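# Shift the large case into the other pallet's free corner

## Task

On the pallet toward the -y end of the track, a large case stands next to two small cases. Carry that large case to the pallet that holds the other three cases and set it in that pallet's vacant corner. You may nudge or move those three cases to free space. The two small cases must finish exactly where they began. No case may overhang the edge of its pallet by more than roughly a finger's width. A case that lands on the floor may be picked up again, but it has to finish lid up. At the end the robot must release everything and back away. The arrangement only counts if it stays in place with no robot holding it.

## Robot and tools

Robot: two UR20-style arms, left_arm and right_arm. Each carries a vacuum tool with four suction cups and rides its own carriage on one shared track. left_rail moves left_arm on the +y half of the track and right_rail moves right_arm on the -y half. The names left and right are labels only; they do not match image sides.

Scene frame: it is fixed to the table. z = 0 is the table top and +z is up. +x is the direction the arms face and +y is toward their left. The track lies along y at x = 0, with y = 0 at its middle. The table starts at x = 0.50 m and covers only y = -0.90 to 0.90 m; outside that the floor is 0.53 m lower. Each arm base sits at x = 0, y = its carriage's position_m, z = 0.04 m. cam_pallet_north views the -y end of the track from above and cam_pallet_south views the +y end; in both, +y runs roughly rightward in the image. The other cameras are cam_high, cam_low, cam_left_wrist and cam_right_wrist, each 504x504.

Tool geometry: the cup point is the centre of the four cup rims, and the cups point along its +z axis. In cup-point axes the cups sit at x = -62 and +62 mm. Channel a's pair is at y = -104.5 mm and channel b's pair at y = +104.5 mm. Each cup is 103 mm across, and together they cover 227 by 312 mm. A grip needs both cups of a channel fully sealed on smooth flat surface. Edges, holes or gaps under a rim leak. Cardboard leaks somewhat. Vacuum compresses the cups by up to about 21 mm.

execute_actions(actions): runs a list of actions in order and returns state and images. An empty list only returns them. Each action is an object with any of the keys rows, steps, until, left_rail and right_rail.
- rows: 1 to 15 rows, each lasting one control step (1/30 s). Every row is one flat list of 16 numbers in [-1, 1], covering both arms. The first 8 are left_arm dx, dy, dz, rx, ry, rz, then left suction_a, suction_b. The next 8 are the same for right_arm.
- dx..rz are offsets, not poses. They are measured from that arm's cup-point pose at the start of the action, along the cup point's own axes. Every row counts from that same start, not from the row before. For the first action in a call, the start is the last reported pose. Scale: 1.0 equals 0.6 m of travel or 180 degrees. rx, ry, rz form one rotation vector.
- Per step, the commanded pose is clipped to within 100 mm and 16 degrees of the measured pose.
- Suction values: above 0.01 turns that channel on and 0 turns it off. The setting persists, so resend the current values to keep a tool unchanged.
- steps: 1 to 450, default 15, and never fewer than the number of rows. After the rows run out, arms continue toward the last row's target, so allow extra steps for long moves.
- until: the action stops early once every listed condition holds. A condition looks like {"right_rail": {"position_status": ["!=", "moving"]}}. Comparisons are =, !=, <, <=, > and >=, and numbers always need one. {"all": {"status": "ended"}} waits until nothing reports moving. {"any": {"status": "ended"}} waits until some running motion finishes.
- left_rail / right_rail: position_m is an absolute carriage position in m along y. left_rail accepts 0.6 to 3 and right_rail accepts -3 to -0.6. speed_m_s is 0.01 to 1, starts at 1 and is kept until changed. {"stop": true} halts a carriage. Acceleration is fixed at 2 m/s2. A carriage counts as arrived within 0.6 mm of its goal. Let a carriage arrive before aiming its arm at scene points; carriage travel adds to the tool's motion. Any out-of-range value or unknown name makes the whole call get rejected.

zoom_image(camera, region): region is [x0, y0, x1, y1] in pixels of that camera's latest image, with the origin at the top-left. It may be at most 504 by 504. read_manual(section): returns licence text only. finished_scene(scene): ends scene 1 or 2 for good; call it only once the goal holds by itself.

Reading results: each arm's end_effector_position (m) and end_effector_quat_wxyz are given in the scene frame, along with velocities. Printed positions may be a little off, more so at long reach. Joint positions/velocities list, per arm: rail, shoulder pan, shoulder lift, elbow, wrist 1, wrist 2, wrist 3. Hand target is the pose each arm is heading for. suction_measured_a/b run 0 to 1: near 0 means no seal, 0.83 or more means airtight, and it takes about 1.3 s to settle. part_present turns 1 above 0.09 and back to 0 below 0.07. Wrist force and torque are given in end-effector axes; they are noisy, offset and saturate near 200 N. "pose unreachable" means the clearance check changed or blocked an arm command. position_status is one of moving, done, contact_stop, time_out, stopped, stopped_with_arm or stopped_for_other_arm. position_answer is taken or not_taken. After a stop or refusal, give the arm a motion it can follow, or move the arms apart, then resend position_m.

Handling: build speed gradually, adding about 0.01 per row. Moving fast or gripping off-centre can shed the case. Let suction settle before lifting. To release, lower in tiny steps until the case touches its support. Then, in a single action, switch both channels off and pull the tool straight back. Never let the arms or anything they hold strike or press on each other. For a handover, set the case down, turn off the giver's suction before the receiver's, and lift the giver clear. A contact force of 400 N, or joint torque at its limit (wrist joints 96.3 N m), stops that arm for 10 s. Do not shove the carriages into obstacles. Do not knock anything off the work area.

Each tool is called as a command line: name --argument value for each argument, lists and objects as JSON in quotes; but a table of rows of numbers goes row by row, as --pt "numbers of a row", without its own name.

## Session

execute_actions --actions '[]'

Scene clock: 0.00 s.
left_arm: end_effector_position=(+0.8504, +0.6763, +0.4402) suction_measured_a=0.01 part_present_a=0 suction_measured_b=0.01 part_present_b=0 end_effector_quat_wxyz=(+0.000, +0.001, +1.000, +0.001) end_effector_velocity=(-0.000, +0.000, +0.000) end_effector_angular_velocity=(-0.000, -0.000, +0.000) | right_arm: end_effector_position=(+0.8503, -0.8777, +0.4408) suction_measured_a=0.00 part_present_a=0 suction_measured_b=0.00 part_present_b=0 end_effector_quat_wxyz=(+0.001, -0.000, +1.000, +0.001) end_effector_velocity=(+0.000, -0.000, -0.000) end_effector_angular_velocity=(+0.000, +0.000, +0.000)
Joint positions: left_arm=[ 0.676 -0.239 -1.498  2.091 -2.165 -1.569  1.333] | right_arm=[-0.877 -0.24  -1.499  2.092 -2.166 -1.569  1.331]
Joint velocities: left_arm=[ 0.  0. -0.  0. -0.  0. -0.] | right_arm=[ 0. -0.  0. -0.  0.  0. -0.]
Wrist force (N, on the end effector, along its own x y z axes, offset not removed): no reading
Wrist torque (N m, same axes, about the end effector's origin, offset not removed): no reading
Hand target (left_arm): +0.850, +0.676, +0.440; +0.000, +0.001, +1.000, +0.001
Hand target (right_arm): +0.850, -0.878, +0.441; +0.001, -0.000, +1.000, +0.001
left_rail: position_m=0.676 position_m_goal=0.676 speed_m_s=1.00 position_status=done position_answer=taken refusals=0
right_rail: position_m=-0.877 position_m_goal=-0.877 speed_m_s=1.00 position_status=done position_answer=taken refusals=0

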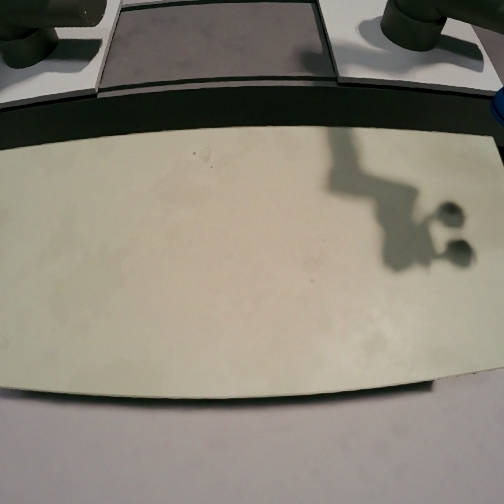

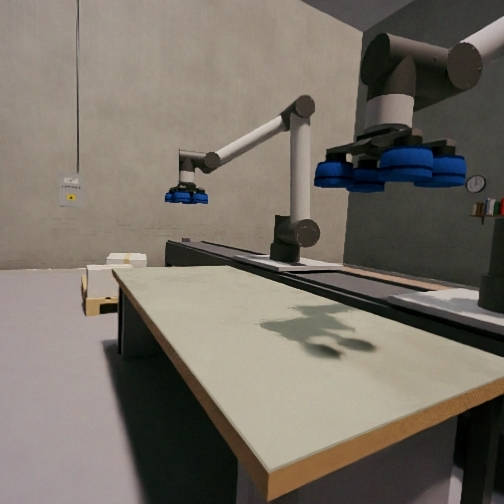

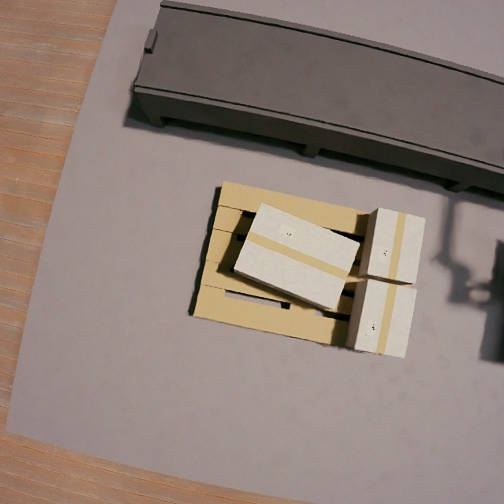

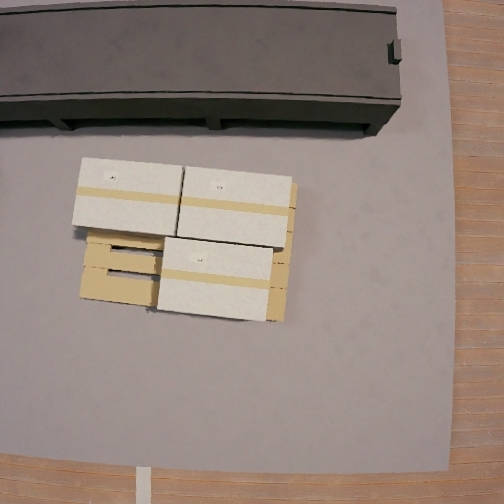

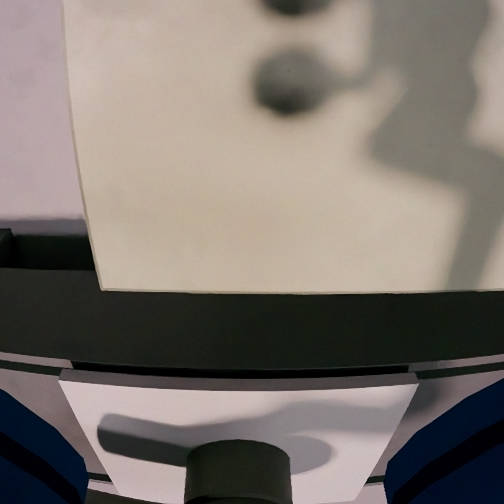

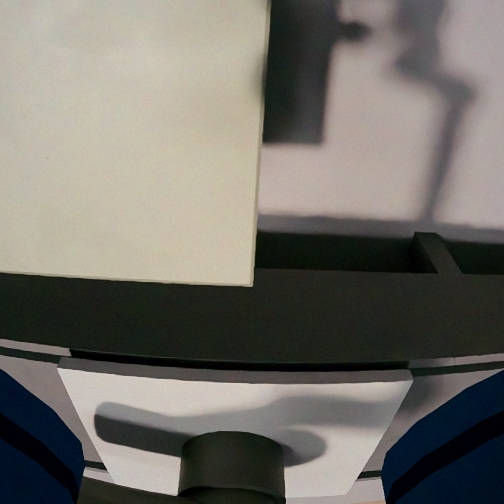

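zoom_image --camera "cam_pallet_north" --region '[200, 190, 380, 340]'

zoom_image --camera "cam_pallet_south" --region '[60, 140, 312, 340]'

Region (200, 190, 380, 340) of cam_pallet_north's 504x504 image, scaled by 2.800, with more detail than that image has.

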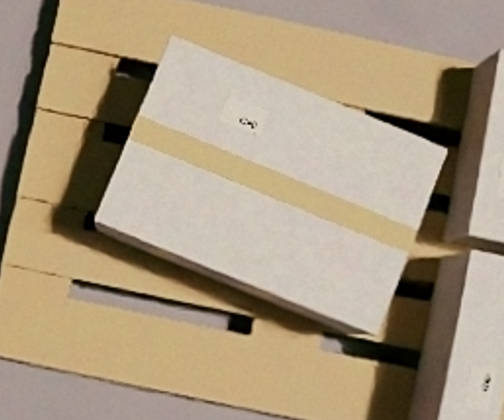

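Region (60, 140, 312, 340) of cam_pallet_south's 504x504 image, scaled by 2.000, with more detail than that image has; it fills the top 400 rows of this view, and the rest is white.

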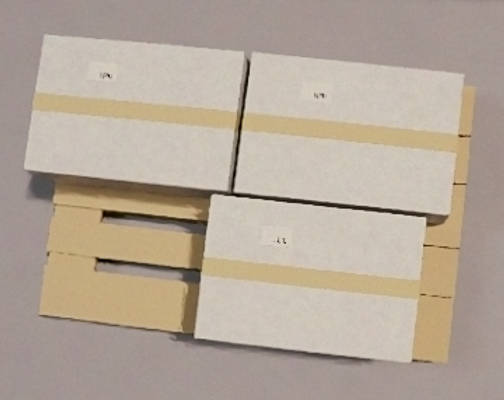

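execute_actions --actions '[{"left_rail":{"position_m":2.5},"right_rail":{"position_m":-2.42},"rows":[[-0.005,0,0.005,0,0,0.001,0,0,-0.002,0,0.005,0,0,0.002,0,0],[-0.015,0,0.015,0,0,0.002,0,0,-0.005,0,0.015,0,0,0.005,0,0],[-0.03,0,0.03,0,0,0.004,0,0,-0.01,0,0.03,0,0,0.009,0,0],[-0.045,0,0.05,0,0,0.006,0,0,-0.015,0,0.05,0,0,0.013,0,0],[-0.065,0,0.075,0,0,0.008,0,0,-0.02,0,0.075,0,0,0.018,0,0],[-0.09,0,0.1,0,0,0.01,0,0,-0.03,0,0.105,0,0,0.023,0,0],[-0.115,0,0.13,0,0,0.012,0,0,-0.04,0,0.14,0,0,0.028,0,0],[-0.14,0,0.16,0,0,0.014,0,0,-0.05,0,0.175,0,0,0.033,0,0],[-0.643,-0.005,0.733,0,0,0.0233,0,0,-0.207,0.008,0.733,0,0,0.058,0,0]],"steps":54},{"rows":[[0,0,0.01,0,0,0,0,0,0,0,0.01,0,0,0,0,0],[0,0,0.025,0,0,0,0,0,0,0,0.025,0,0,0,0,0],[0,0,0.045,0,0,0,0,0,0,0,0.045,0,0,0,0,0],[0,0,0.07,0,0,0,0,0,0,0,0.07,0,0,0,0,0],[0,0,0.095,0,0,0,0,0,0,0,0.095,0,0,0,0,0],[0,0,0.12,0,0,0,0,0,0,0,0.12,0,0,0,0,0],[0,0,0.14,0,0,0,0,0,0,0,0.14,0,0,0,0,0],[0,0,0.15,0,0,0,0,0,0,0,0.15,0,0,0,0,0]],"steps":30,"until":{"all":{"status":"ended"}}}]'

zoom_image --camera "cam_pallet_north" --region '[200, 190, 380, 340]'

zoom_image --camera "cam_pallet_south" --region '[140, 200, 308, 340]'

Scene clock: 34.60 s.
left_arm: end_effector_position=(+1.2357, +2.4970, -0.0882) suction_measured_a=0.01 part_present_a=0 suction_measured_b=0.01 part_present_b=0 end_effector_quat_wxyz=(+0.000, +0.037, +0.999, +0.001) end_effector_velocity=(+0.004, -0.004, -0.015) end_effector_angular_velocity=(-0.001, -0.003, -0.003) | right_arm: end_effector_position=(+0.9745, -2.4163, -0.0871) suction_measured_a=0.00 part_present_a=0 suction_measured_b=0.00 part_present_b=0 end_effector_quat_wxyz=(+0.001, +0.091, +0.996, +0.001) end_effector_velocity=(+0.004, -0.001, -0.017) end_effector_angular_velocity=(-0.001, -0.003, +0.000)
Joint positions: left_arm=[ 2.5   -0.166 -0.678  1.686 -2.58  -1.569  1.479] | right_arm=[-2.42  -0.204 -0.811  2.104 -2.865 -1.569  1.549]
Joint velocities: left_arm=[ 0.    -0.003  0.017 -0.007 -0.013 -0.001  0.   ] | right_arm=[ 0.     0.     0.023 -0.006 -0.02  -0.    -0.   ]
Wrist force (N, on the end effector, along its own x y z axes, offset not removed): left_arm=[-1.0 -5.9 -0.4] | right_arm=[4.7 -8.8 -2.4]
Wrist torque (N m, same axes, about the end effector's origin, offset not removed): left_arm=[-0.95 0.05 0.10] | right_arm=[-1.32 -0.47 0.30]
Hand target (left_arm): +1.236, +2.497, -0.090; +0.000, +0.037, +0.999, +0.001
Hand target (right_arm): +0.975, -2.416, -0.089; +0.001, +0.091, +0.996, +0.001
Off the commanded pose (left_arm): 0.002 m, 0 deg.
Off the commanded pose (right_arm): 0.002 m, 0 deg.
left_rail: position_m=2.500 position_m_goal=2.500 speed_m_s=1.00 position_status=done position_answer=taken refusals=0
right_rail: position_m=-2.420 position_m_goal=-2.420 speed_m_s=1.00 position_status=done position_answer=taken refusals=0

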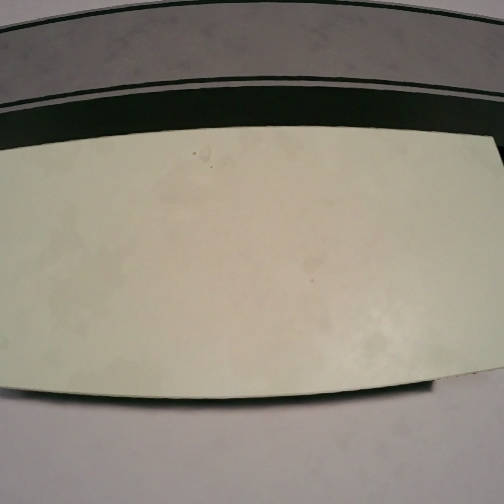

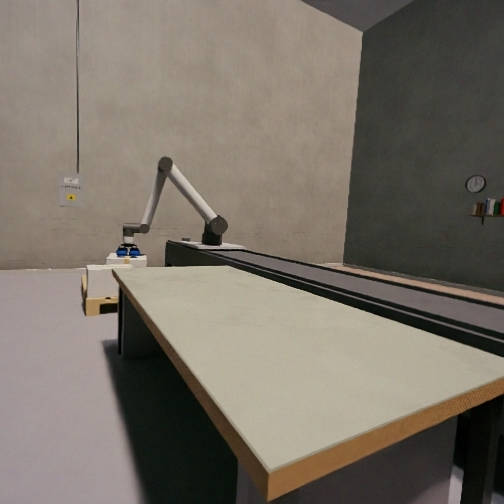

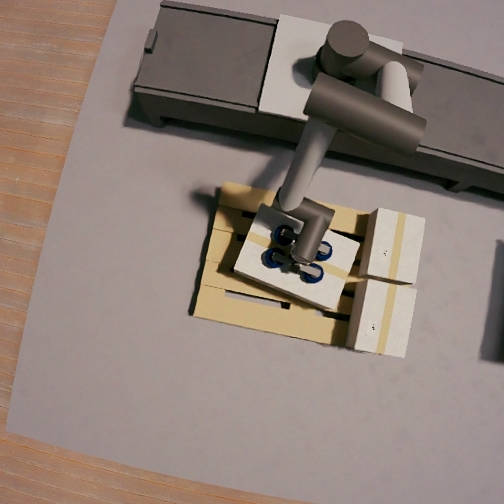

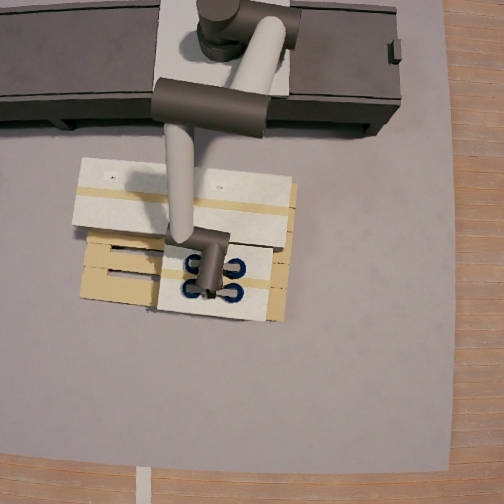

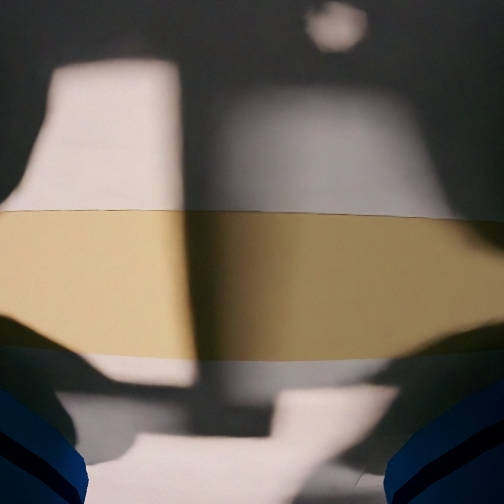

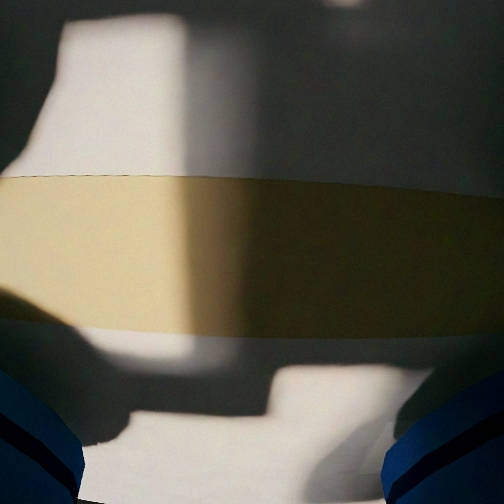

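Region (200, 190, 380, 340) of cam_pallet_north's 504x504 image, scaled by 2.800, with more detail than that image has.

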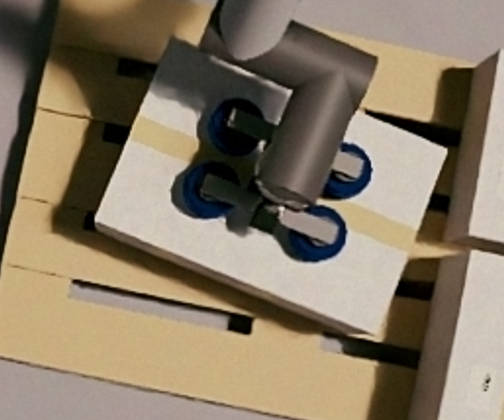

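Region (140, 200, 308, 340) of cam_pallet_south's 504x504 image, scaled by 3.000, with more detail than that image has.

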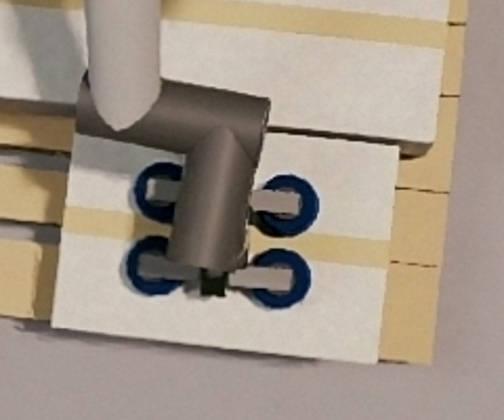

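execute_actions --actions '[{"rows":[[0,0,0.005,0,0,0,1,1,-0.006,-0.004,0.003,0,0,0,1,1],[0,0,0.01,0,0,0,1,1,-0.012,-0.008,0.006,0,0,0,1,1],[0,0,0.016,0,0,0,1,1,-0.012,-0.008,0.012,0,0,0,1,1],[0,0,0.022,0,0,0,1,1,-0.012,-0.008,0.018,0,0,0,1,1],[0,0,0.028,0,0,0,1,1,-0.012,-0.008,0.024,0,0,0,1,1],[0,0,0.033,0,0,0,1,1,-0.012,-0.008,0.03,0,0,0,1,1],[0,0,0.038,0,0,0,1,1,-0.012,-0.008,0.036,0,0,0,1,1],[0,0,0.042,0,0,0,1,1,-0.012,-0.008,0.041,0,0,0,1,1],[0,0,0.045,0,0,0,1,1,-0.012,-0.008,0.045,0,0,0,1,1]],"steps":15}]'

Scene clock: 43.70 s.
left_arm: end_effector_position=(+1.2357, +2.4973, -0.1139) suction_measured_a=0.66 part_present_a=1 suction_measured_b=0.65 part_present_b=1 end_effector_quat_wxyz=(+0.000, +0.037, +0.999, +0.001) end_effector_velocity=(+0.002, +0.014, -0.006) end_effector_angular_velocity=(+0.003, -0.005, +0.020) | right_arm: end_effector_position=(+0.9805, -2.4225, -0.1126) suction_measured_a=0.49 part_present_a=1 suction_measured_b=0.49 part_present_b=1 end_effector_quat_wxyz=(+0.001, +0.091, +0.996, +0.000) end_effector_velocity=(-0.002, -0.001, -0.022) end_effector_angular_velocity=(+0.002, +0.008, -0.002)
Joint positions: left_arm=[ 2.5   -0.166 -0.652  1.683 -2.602 -1.568  1.479] | right_arm=[-2.42  -0.209 -0.776  2.091 -2.887 -1.57   1.544]
Joint velocities: left_arm=[ 0.     0.01   0.007 -0.002 -0.009  0.004 -0.01 ] | right_arm=[ 0.    -0.002  0.026 -0.004 -0.015  0.     0.   ]
Wrist force (N, on the end effector, along its own x y z axes, offset not removed): left_arm=[0.9 66.0 -16.0] | right_arm=[-1.8 -54.3 33.9]
Wrist torque (N m, same axes, about the end effector's origin, offset not removed): left_arm=[-11.15 1.07 3.35] | right_arm=[10.54 0.53 -1.71]
Hand target (left_arm): +1.236, +2.497, -0.115; +0.000, +0.037, +0.999, +0.001
Hand target (right_arm): +0.981, -2.422, -0.114; +0.001, +0.091, +0.996, +0.001
Off the commanded pose (left_arm): 0.001 m, 0 deg.
Off the commanded pose (right_arm): 0.002 m, 0 deg.
left_rail: position_m=2.500 position_m_goal=2.500 speed_m_s=1.00 position_status=done position_answer=taken refusals=0
right_rail: position_m=-2.420 position_m_goal=-2.420 speed_m_s=1.00 position_status=done position_answer=taken refusals=0

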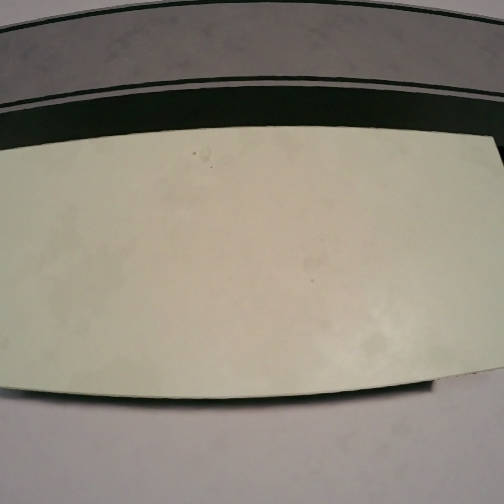

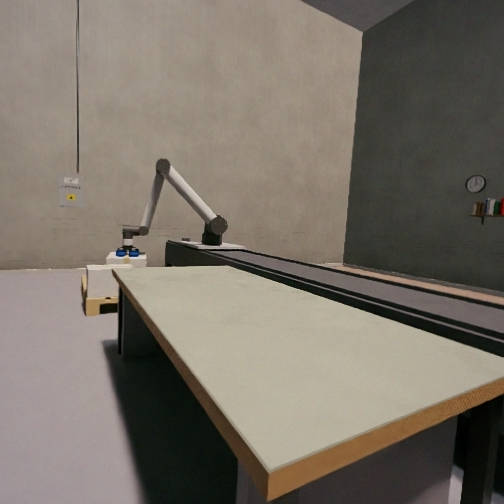

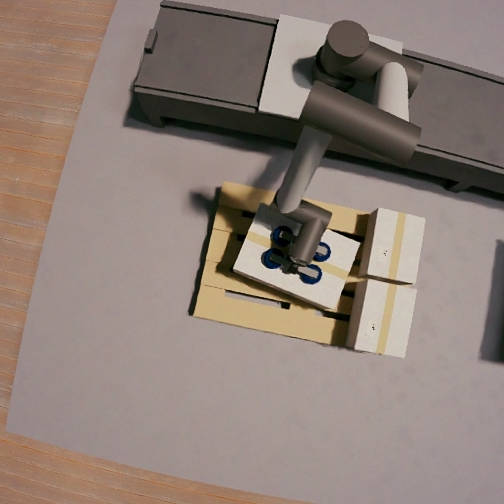

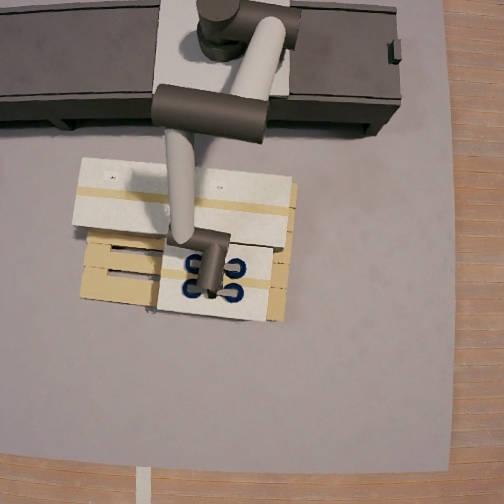

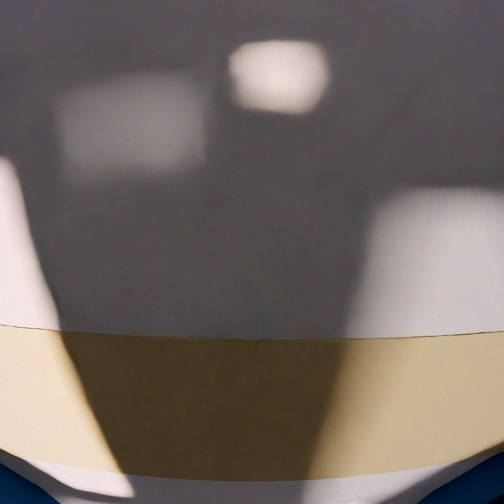

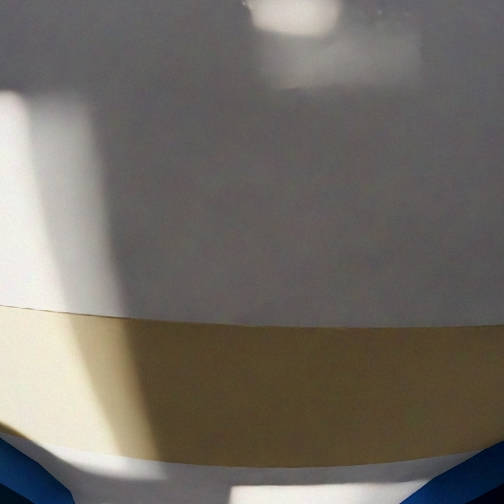

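execute_actions --actions '[]'

Scene clock: 44.90 s.
left_arm: end_effector_position=(+1.2357, +2.4970, -0.1152) suction_measured_a=1.00 part_present_a=1 suction_measured_b=1.00 part_present_b=1 end_effector_quat_wxyz=(+0.000, +0.037, +0.999, +0.001) end_effector_velocity=(+0.000, -0.000, +0.000) end_effector_angular_velocity=(+0.000, -0.000, -0.000) | right_arm: end_effector_position=(+0.9807, -2.4223, -0.1141) suction_measured_a=0.95 part_present_a=1 suction_measured_b=0.95 part_present_b=1 end_effector_quat_wxyz=(+0.001, +0.091, +0.996, +0.001) end_effector_velocity=(+0.000, +0.000, +0.000) end_effector_angular_velocity=(+0.000, -0.000, -0.000)
Joint positions: left_arm=[ 2.5   -0.166 -0.651  1.683 -2.603 -1.569  1.479] | right_arm=[-2.42  -0.209 -0.774  2.09  -2.888 -1.569  1.544]
Joint velocities: left_arm=[ 0. -0.  0. -0.  0.  0. -0.] | right_arm=[ 0.  0. -0. -0.  0.  0.  0.]
Wrist force (N, on the end effector, along its own x y z axes, offset not removed): left_arm=[-1.7 -3.7 29.8] | right_arm=[2.5 -7.8 29.1]
Wrist torque (N m, same axes, about the end effector's origin, offset not removed): left_arm=[6.52 -0.03 -0.07] | right_arm=[4.51 -0.66 0.36]
Hand target (left_arm): +1.236, +2.497, -0.115; +0.000, +0.037, +0.999, +0.001
Hand target (right_arm): +0.981, -2.422, -0.114; +0.001, +0.091, +0.996, +0.001
Off the commanded pose (left_arm): 0.000 m, 0 deg.
Off the commanded pose (right_arm): 0.000 m, 0 deg.
left_rail: position_m=2.500 position_m_goal=2.500 speed_m_s=1.00 position_status=done position_answer=taken refusals=0
right_rail: position_m=-2.420 position_m_goal=-2.420 speed_m_s=1.00 position_status=done position_answer=taken refusals=0

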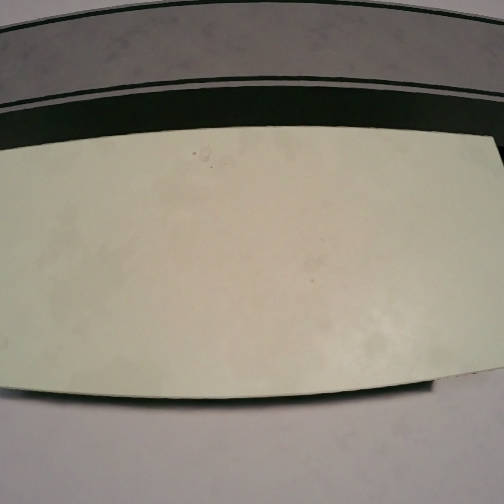

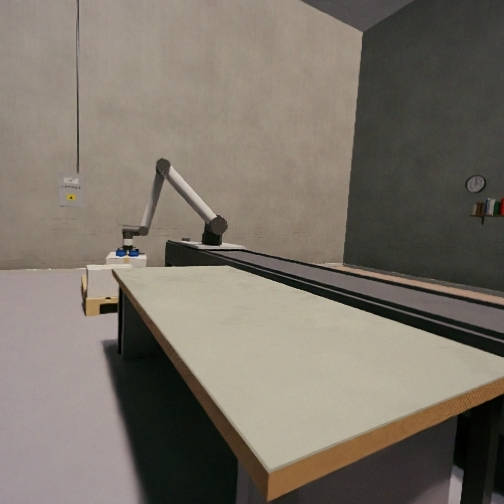

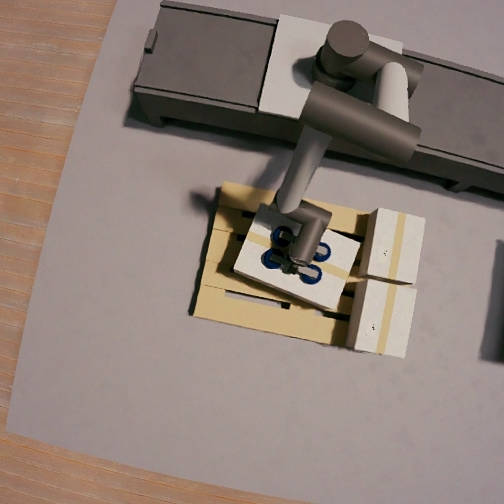

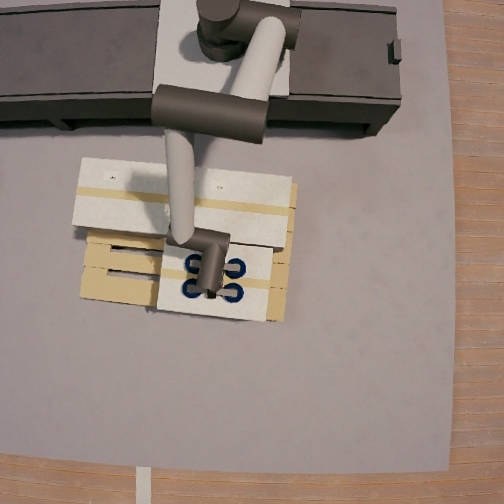

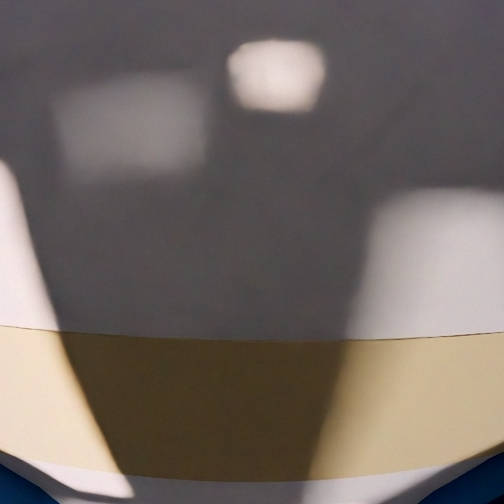

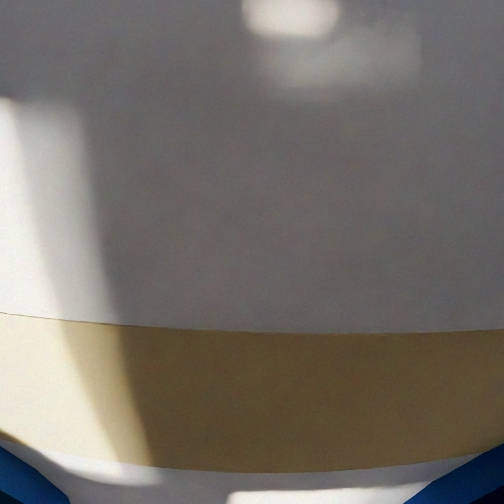

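execute_actions --actions '[{"rows":[[0,0.003,0,0,0,0,1,1,0,0,-0.005,0,0,0,1,1],[0,0.009,0,0,0,0,1,1,0,0,-0.015,0,0,0,1,1],[0,0.018,0,0,0,0,1,1,0,0,-0.03,0,0,0,1,1],[0,0.03,0,0,0,0,1,1,0,0,-0.05,0,0,0,1,1],[0,0.044,0,0,0,0,1,1,0,0,-0.075,0,0,0,1,1],[0,0.058,0,0,0,0,1,1,0,0,-0.105,0,0,0,1,1],[0,0.072,0,0,0,0,1,1,0,0,-0.14,0,0,0,1,1],[0,0.086,0,0,0,0,1,1,0,0,-0.18,0,0,0,1,1],[0,0.1,0,0,0,0,1,1,0,0,-0.22,0,0,0,1,1],[0,0.114,0,0,0,0,1,1,0,0,-0.26,0,0,0,1,1],[0,0.128,0,0,0,0,1,1,0,0,-0.77,0,0,0,1,1],[0,0.14,0,0,0,0,1,1,0,0,-0.77,0,0,0,1,1],[0,0.149,0,0,0,0,1,1,0,0,-0.77,0,0,0,1,1],[0,0.155,0,0,0,0,1,1,0,0,-0.77,0,0,0,1,1],[0,0.158,0,0,0,0,1,1,0,0,-0.77,0,0,0,1,1]],"steps":28},{"right_rail":{"position_m":-0.6},"steps":7},{"rows":[[0,0,0.001,0,0,0,1,1,0.002,0.005,-0.01,0,0,-0.002,1,1],[0,0,0.002,0,0,0,1,1,0.003,0.01,-0.01,0,0,-0.004,1,1],[0,0,0.003,0,0,0,1,1,0.007,0.02,-0.01,0,0,-0.006,1,1],[0,0,0.004,0,0,0,1,1,0.012,0.035,-0.01,0,0,-0.008,1,1],[0,0,0.005,0,0,0,1,1,0.018,0.055,-0.01,0,0,-0.01,1,1],[0,0,0.006,0,0,0,1,1,0.026,0.08,-0.01,0,0,-0.013,1,1],[0,0,0.007,0,0,0,1,1,0.036,0.11,-0.01,0,0,-0.016,1,1],[0,0,0.008,0,0,0,1,1,0.046,0.14,-0.01,0,0,-0.019,1,1],[0,0,0.009,0,0,0,1,1,0.056,0.17,-0.01,0,0,-0.022,1,1],[0,0,0.01,0,0,0,1,1,0.066,0.2,-0.01,0,0,-0.025,1,1],[0,0,0.01,0,0,0,1,1,0.306,0.927,-0.01,0,0,-0.034,1,1]],"steps":42}]'

zoom_image --camera "cam_pallet_south" --region '[60, 140, 312, 340]'

Scene clock: 64.57 s.
left_arm: end_effector_position=(+1.2426, +2.5915, -0.1212) suction_measured_a=1.00 part_present_a=1 suction_measured_b=1.00 part_present_b=1 end_effector_quat_wxyz=(+0.000, +0.037, +0.999, +0.001) end_effector_velocity=(-0.000, +0.000, -0.000) end_effector_angular_velocity=(+0.000, +0.000, -0.000) | right_arm: end_effector_position=(+0.9008, -0.4933, +0.3477) suction_measured_a=0.95 part_present_a=1 suction_measured_b=0.95 part_present_b=1 end_effector_quat_wxyz=(+0.002, +0.037, +0.999, +0.001) end_effector_velocity=(+0.008, +1.062, -0.002) end_effector_angular_velocity=(-0.008, +0.004, -0.008)
Joint positions: left_arm=[ 2.5   -0.089 -0.639  1.664 -2.596 -1.569  1.556] | right_arm=[-1.065  0.376 -1.202  1.86  -2.233 -1.57   2.022]
Joint velocities: left_arm=[ 0. -0.  0.  0. -0.  0.  0.] | right_arm=[ 0.999  0.055  0.042 -0.063  0.027 -0.006  0.063]
Wrist force (N, on the end effector, along its own x y z axes, offset not removed): left_arm=[2.3 -1.1 29.2] | right_arm=[0.3 6.6 31.4]
Wrist torque (N m, same axes, about the end effector's origin, offset not removed): left_arm=[6.82 -0.64 0.16] | right_arm=[4.11 -0.61 0.56]
Hand target (left_arm): +1.243, +2.592, -0.121; +0.000, +0.037, +0.999, +0.001
Hand target (right_arm): +0.902, -0.442, +0.348; +0.002, +0.038, +0.999, +0.001
Off the commanded pose (left_arm): 0.000 m, 0 deg.
Off the commanded pose (right_arm): 0.006 m, 0 deg.
left_rail: position_m=2.500 position_m_goal=2.500 speed_m_s=1.00 position_status=done position_answer=taken refusals=0
right_rail: position_m=-1.065 position_m_goal=-0.600 speed_m_s=1.00 position_status=moving position_answer=taken refusals=0

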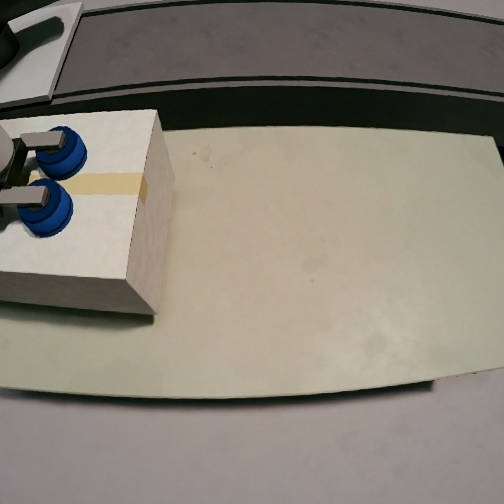

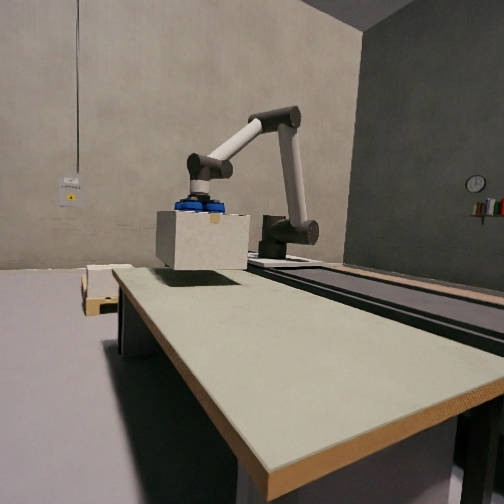

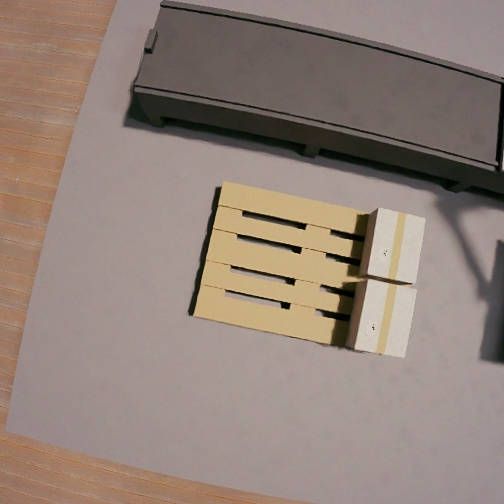

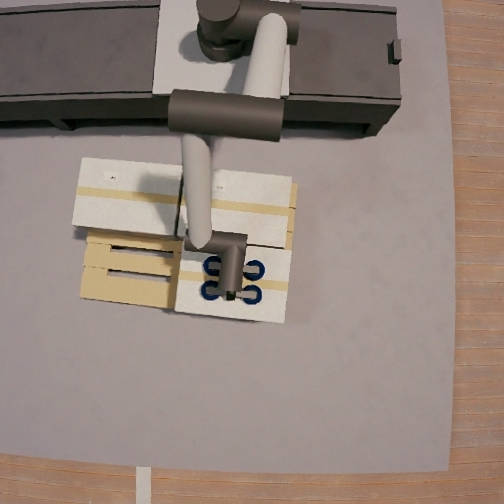

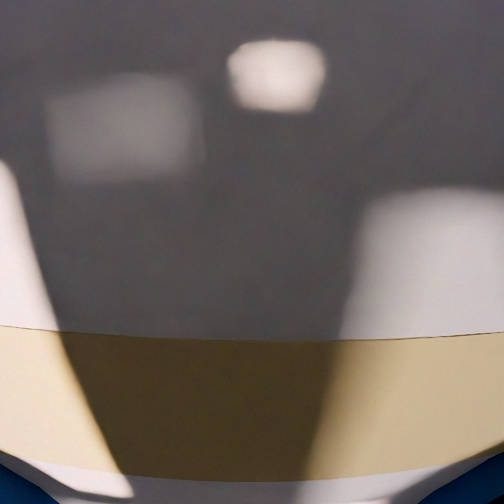

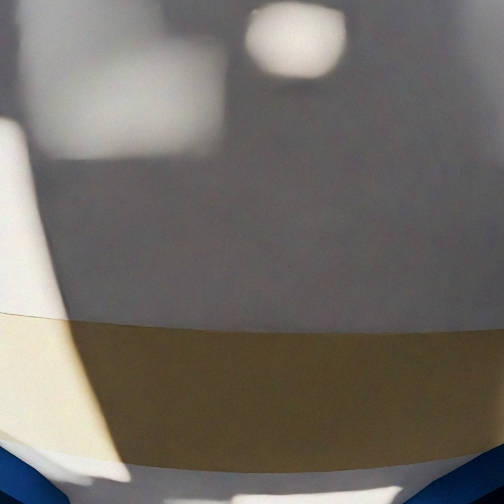

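Region (60, 140, 312, 340) of cam_pallet_south's 504x504 image, scaled by 2.000, with more detail than that image has; it fills the top 400 rows of this view, and the rest is white.

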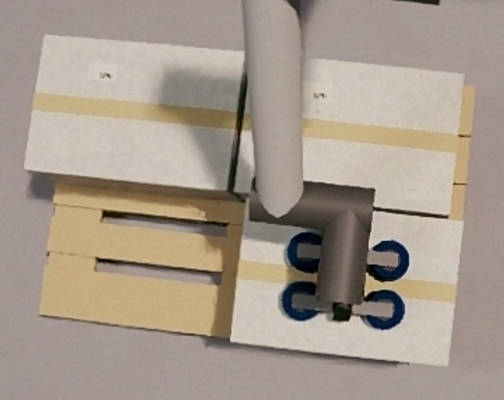

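execute_actions --actions '[{"rows":[[0,0,0.001,0,0,0,1,1,0,0.01,0.005,0,0,0,1,1],[0,0,0.002,0,0,0,1,1,0,0.01,0.015,0,0,0,1,1],[0,0,0.003,0,0,0,1,1,0,0.01,0.03,0,0,0,1,1],[0,0,0.004,0,0,0,1,1,0,0.01,0.048,0,0,0,1,1],[0,0,0.005,0,0,0,1,1,0,0.01,0.066,0,0,0,1,1],[0,0,0.006,0,0,0,1,1,0,0.01,0.084,0,0,0,1,1],[0,0,0.006,0,0,0,1,1,0,0.01,0.10,0,0,0,1,1],[0,0,0.006,0,0,0,1,1,0,0.01,0.113,0,0,0,1,1],[0,0,0.006,0,0,0,1,1,0,0.01,0.124,0,0,0,1,1],[0,0,0.006,0,0,0,1,1,0,0.01,0.133,0,0,0,1,1]],"steps":14}]'

Scene clock: 72.23 s.
left_arm: end_effector_position=(+1.2426, +2.5915, -0.1247) suction_measured_a=1.00 part_present_a=1 suction_measured_b=1.00 part_present_b=1 end_effector_quat_wxyz=(+0.000, +0.037, +0.999, +0.001) end_effector_velocity=(+0.000, -0.000, -0.001) end_effector_angular_velocity=(-0.000, -0.000, -0.000) | right_arm: end_effector_position=(+0.9006, -0.0223, +0.2758) suction_measured_a=0.95 part_present_a=1 suction_measured_b=0.95 part_present_b=1 end_effector_quat_wxyz=(+0.001, +0.037, +0.999, +0.001) end_effector_velocity=(+0.008, +0.003, -0.081) end_effector_angular_velocity=(+0.005, -0.012, +0.000)
Joint positions: left_arm=[ 2.5   -0.089 -0.635  1.663 -2.599 -1.569  1.556] | right_arm=[-0.6    0.381 -1.143  1.893 -2.324 -1.571  2.027]
Joint velocities: left_arm=[ 0.    -0.     0.001 -0.    -0.001  0.     0.   ] | right_arm=[ 0.    -0.     0.073  0.033 -0.119  0.    -0.   ]
Wrist force (N, on the end effector, along its own x y z axes, offset not removed): left_arm=[-0.6 -3.4 28.1] | right_arm=[3.5 -7.8 48.9]
Wrist torque (N m, same axes, about the end effector's origin, offset not removed): left_arm=[6.55 -0.29 0.06] | right_arm=[4.87 -0.54 0.22]
Hand target (left_arm): +1.243, +2.592, -0.125; +0.000, +0.037, +0.999, +0.001
Hand target (right_arm): +0.901, -0.022, +0.268; +0.002, +0.037, +0.999, +0.001
Off the commanded pose (left_arm): 0.000 m, 0 deg.
Off the commanded pose (right_arm): 0.008 m, 0 deg.
left_rail: position_m=2.500 position_m_goal=2.500 speed_m_s=1.00 position_status=done position_answer=taken refusals=0
right_rail: position_m=-0.600 position_m_goal=-0.600 speed_m_s=1.00 position_status=done position_answer=taken refusals=0

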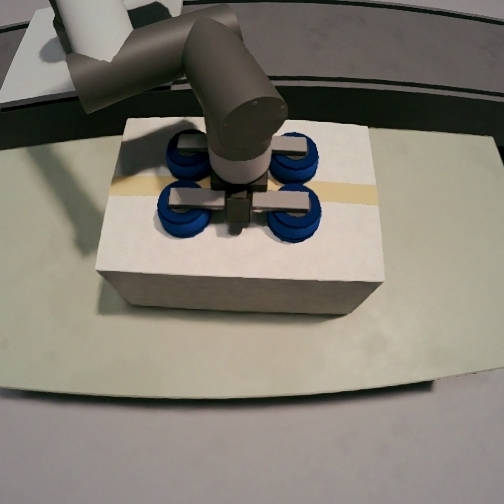

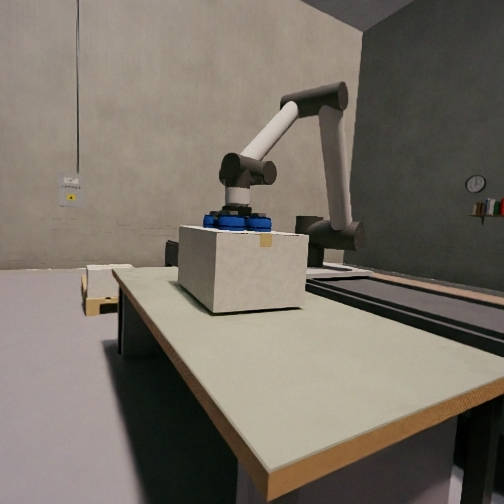

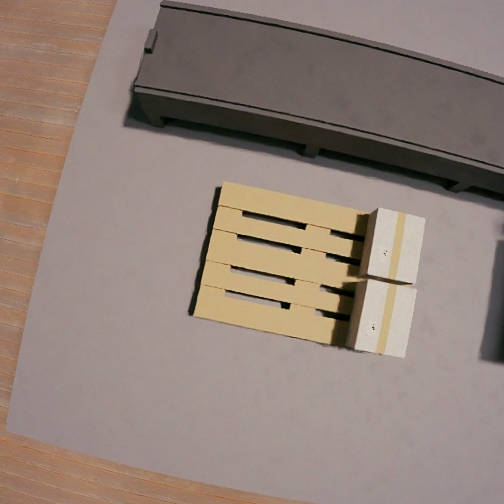

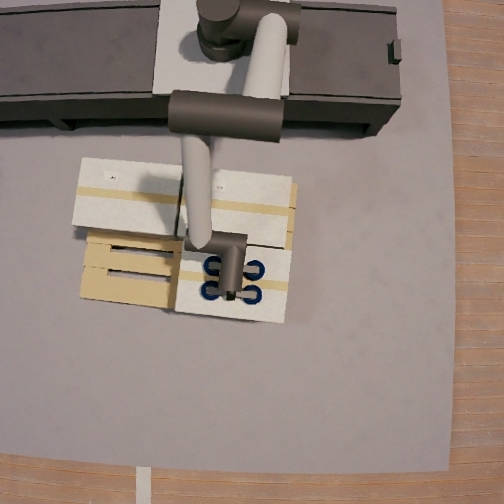

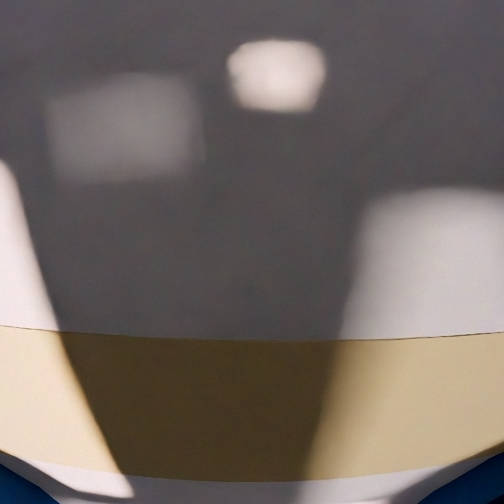

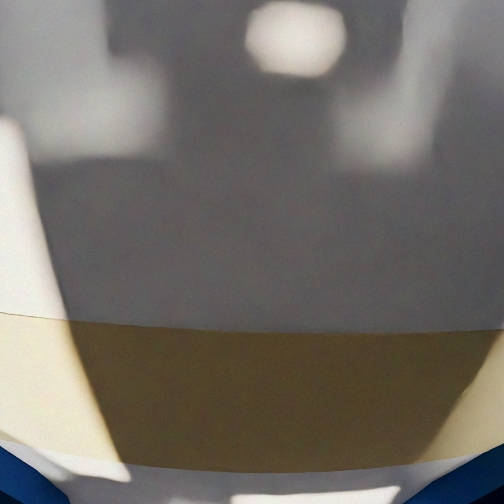

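execute_actions --actions '[{"rows":[[0,0,0.002,0,0,0,1,1,0,0,0.016,0,0,0,1,1],[0,0,0.004,0,0,0,1,1,0,0,0.02,0,0,0,1,1],[0,0,0.0055,0,0,0,1,1,0,0,0.023,0,0,0,1,1],[0,0,0.0055,0,0,0,1,1,0,0,0.026,0,0,0,1,1]],"steps":4}]'

zoom_image --camera "cam_high" --region '[80, 100, 400, 330]'

Scene clock: 75.43 s.
left_arm: end_effector_position=(+1.2428, +2.5915, -0.1258) suction_measured_a=1.00 part_present_a=1 suction_measured_b=1.00 part_present_b=1 end_effector_quat_wxyz=(+0.000, +0.037, +0.999, +0.001) end_effector_velocity=(+0.005, -0.000, -0.011) end_effector_angular_velocity=(-0.000, -0.010, +0.000) | right_arm: end_effector_position=(+0.9010, -0.0221, +0.2658) suction_measured_a=0.95 part_present_a=1 suction_measured_b=0.95 part_present_b=1 end_effector_quat_wxyz=(+0.002, +0.037, +0.999, +0.001) end_effector_velocity=(-0.005, -0.002, -0.039) end_effector_angular_velocity=(-0.004, +0.010, +0.000)
Joint positions: left_arm=[ 2.5   -0.089 -0.634  1.663 -2.6   -1.569  1.556] | right_arm=[-0.6    0.381 -1.134  1.898 -2.338 -1.57   2.027]
Joint velocities: left_arm=[ 0.    -0.     0.014 -0.005 -0.018  0.001  0.   ] | right_arm=[ 0.     0.     0.029  0.021 -0.039 -0.    -0.   ]
Wrist force (N, on the end effector, along its own x y z axes, offset not removed): left_arm=[14.4 -6.1 -21.8] | right_arm=[0.7 -6.9 24.9]
Wrist torque (N m, same axes, about the end effector's origin, offset not removed): left_arm=[-1.64 -6.12 -1.25] | right_arm=[4.45 -0.59 0.41]
Hand target (left_arm): +1.243, +2.592, -0.128; +0.000, +0.037, +0.999, +0.001
Hand target (right_arm): +0.901, -0.023, +0.260; +0.001, +0.037, +0.999, +0.001
Off the commanded pose (left_arm): 0.002 m, 0 deg.
Off the commanded pose (right_arm): 0.006 m, 0 deg.
left_rail: position_m=2.500 position_m_goal=2.500 speed_m_s=1.00 position_status=done position_answer=taken refusals=0
right_rail: position_m=-0.600 position_m_goal=-0.600 speed_m_s=1.00 position_status=done position_answer=taken refusals=0

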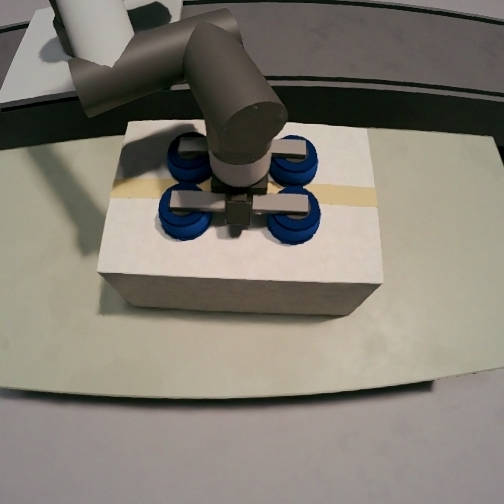

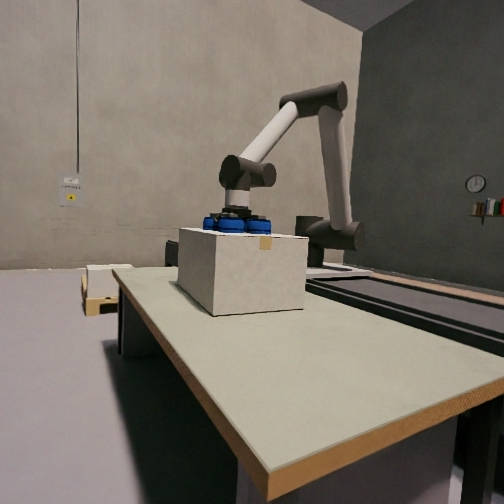

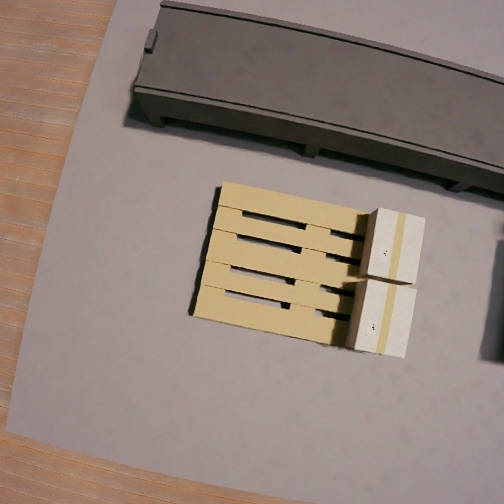

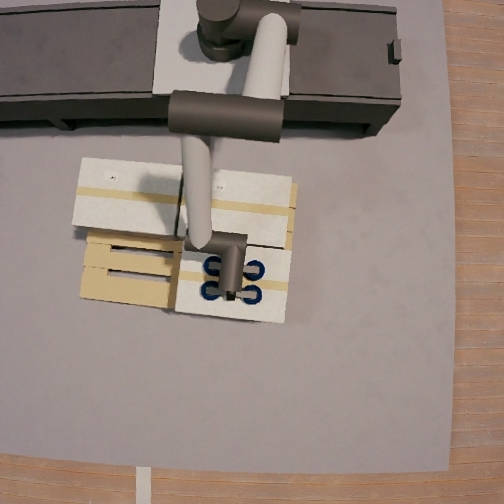

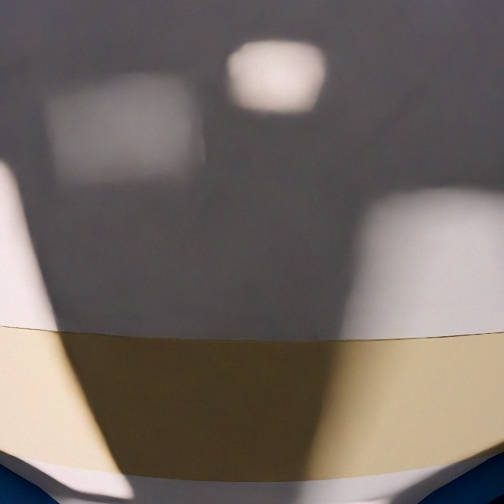

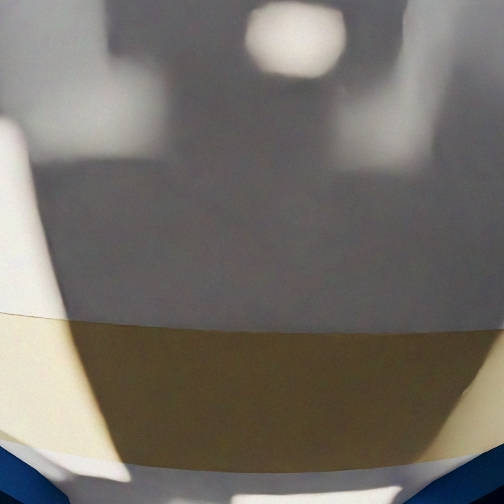

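Region (80, 100, 400, 330) of cam_high's 504x504 image, scaled by 1.575, with more detail than that image has; it fills the top 362 rows of this view, and the rest is white.

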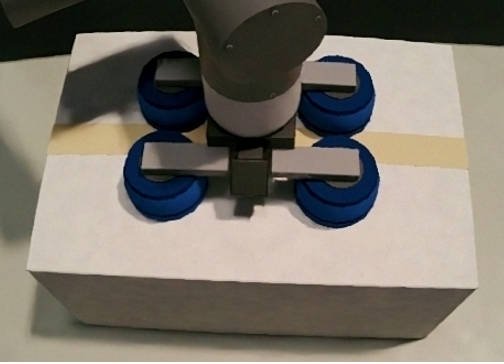

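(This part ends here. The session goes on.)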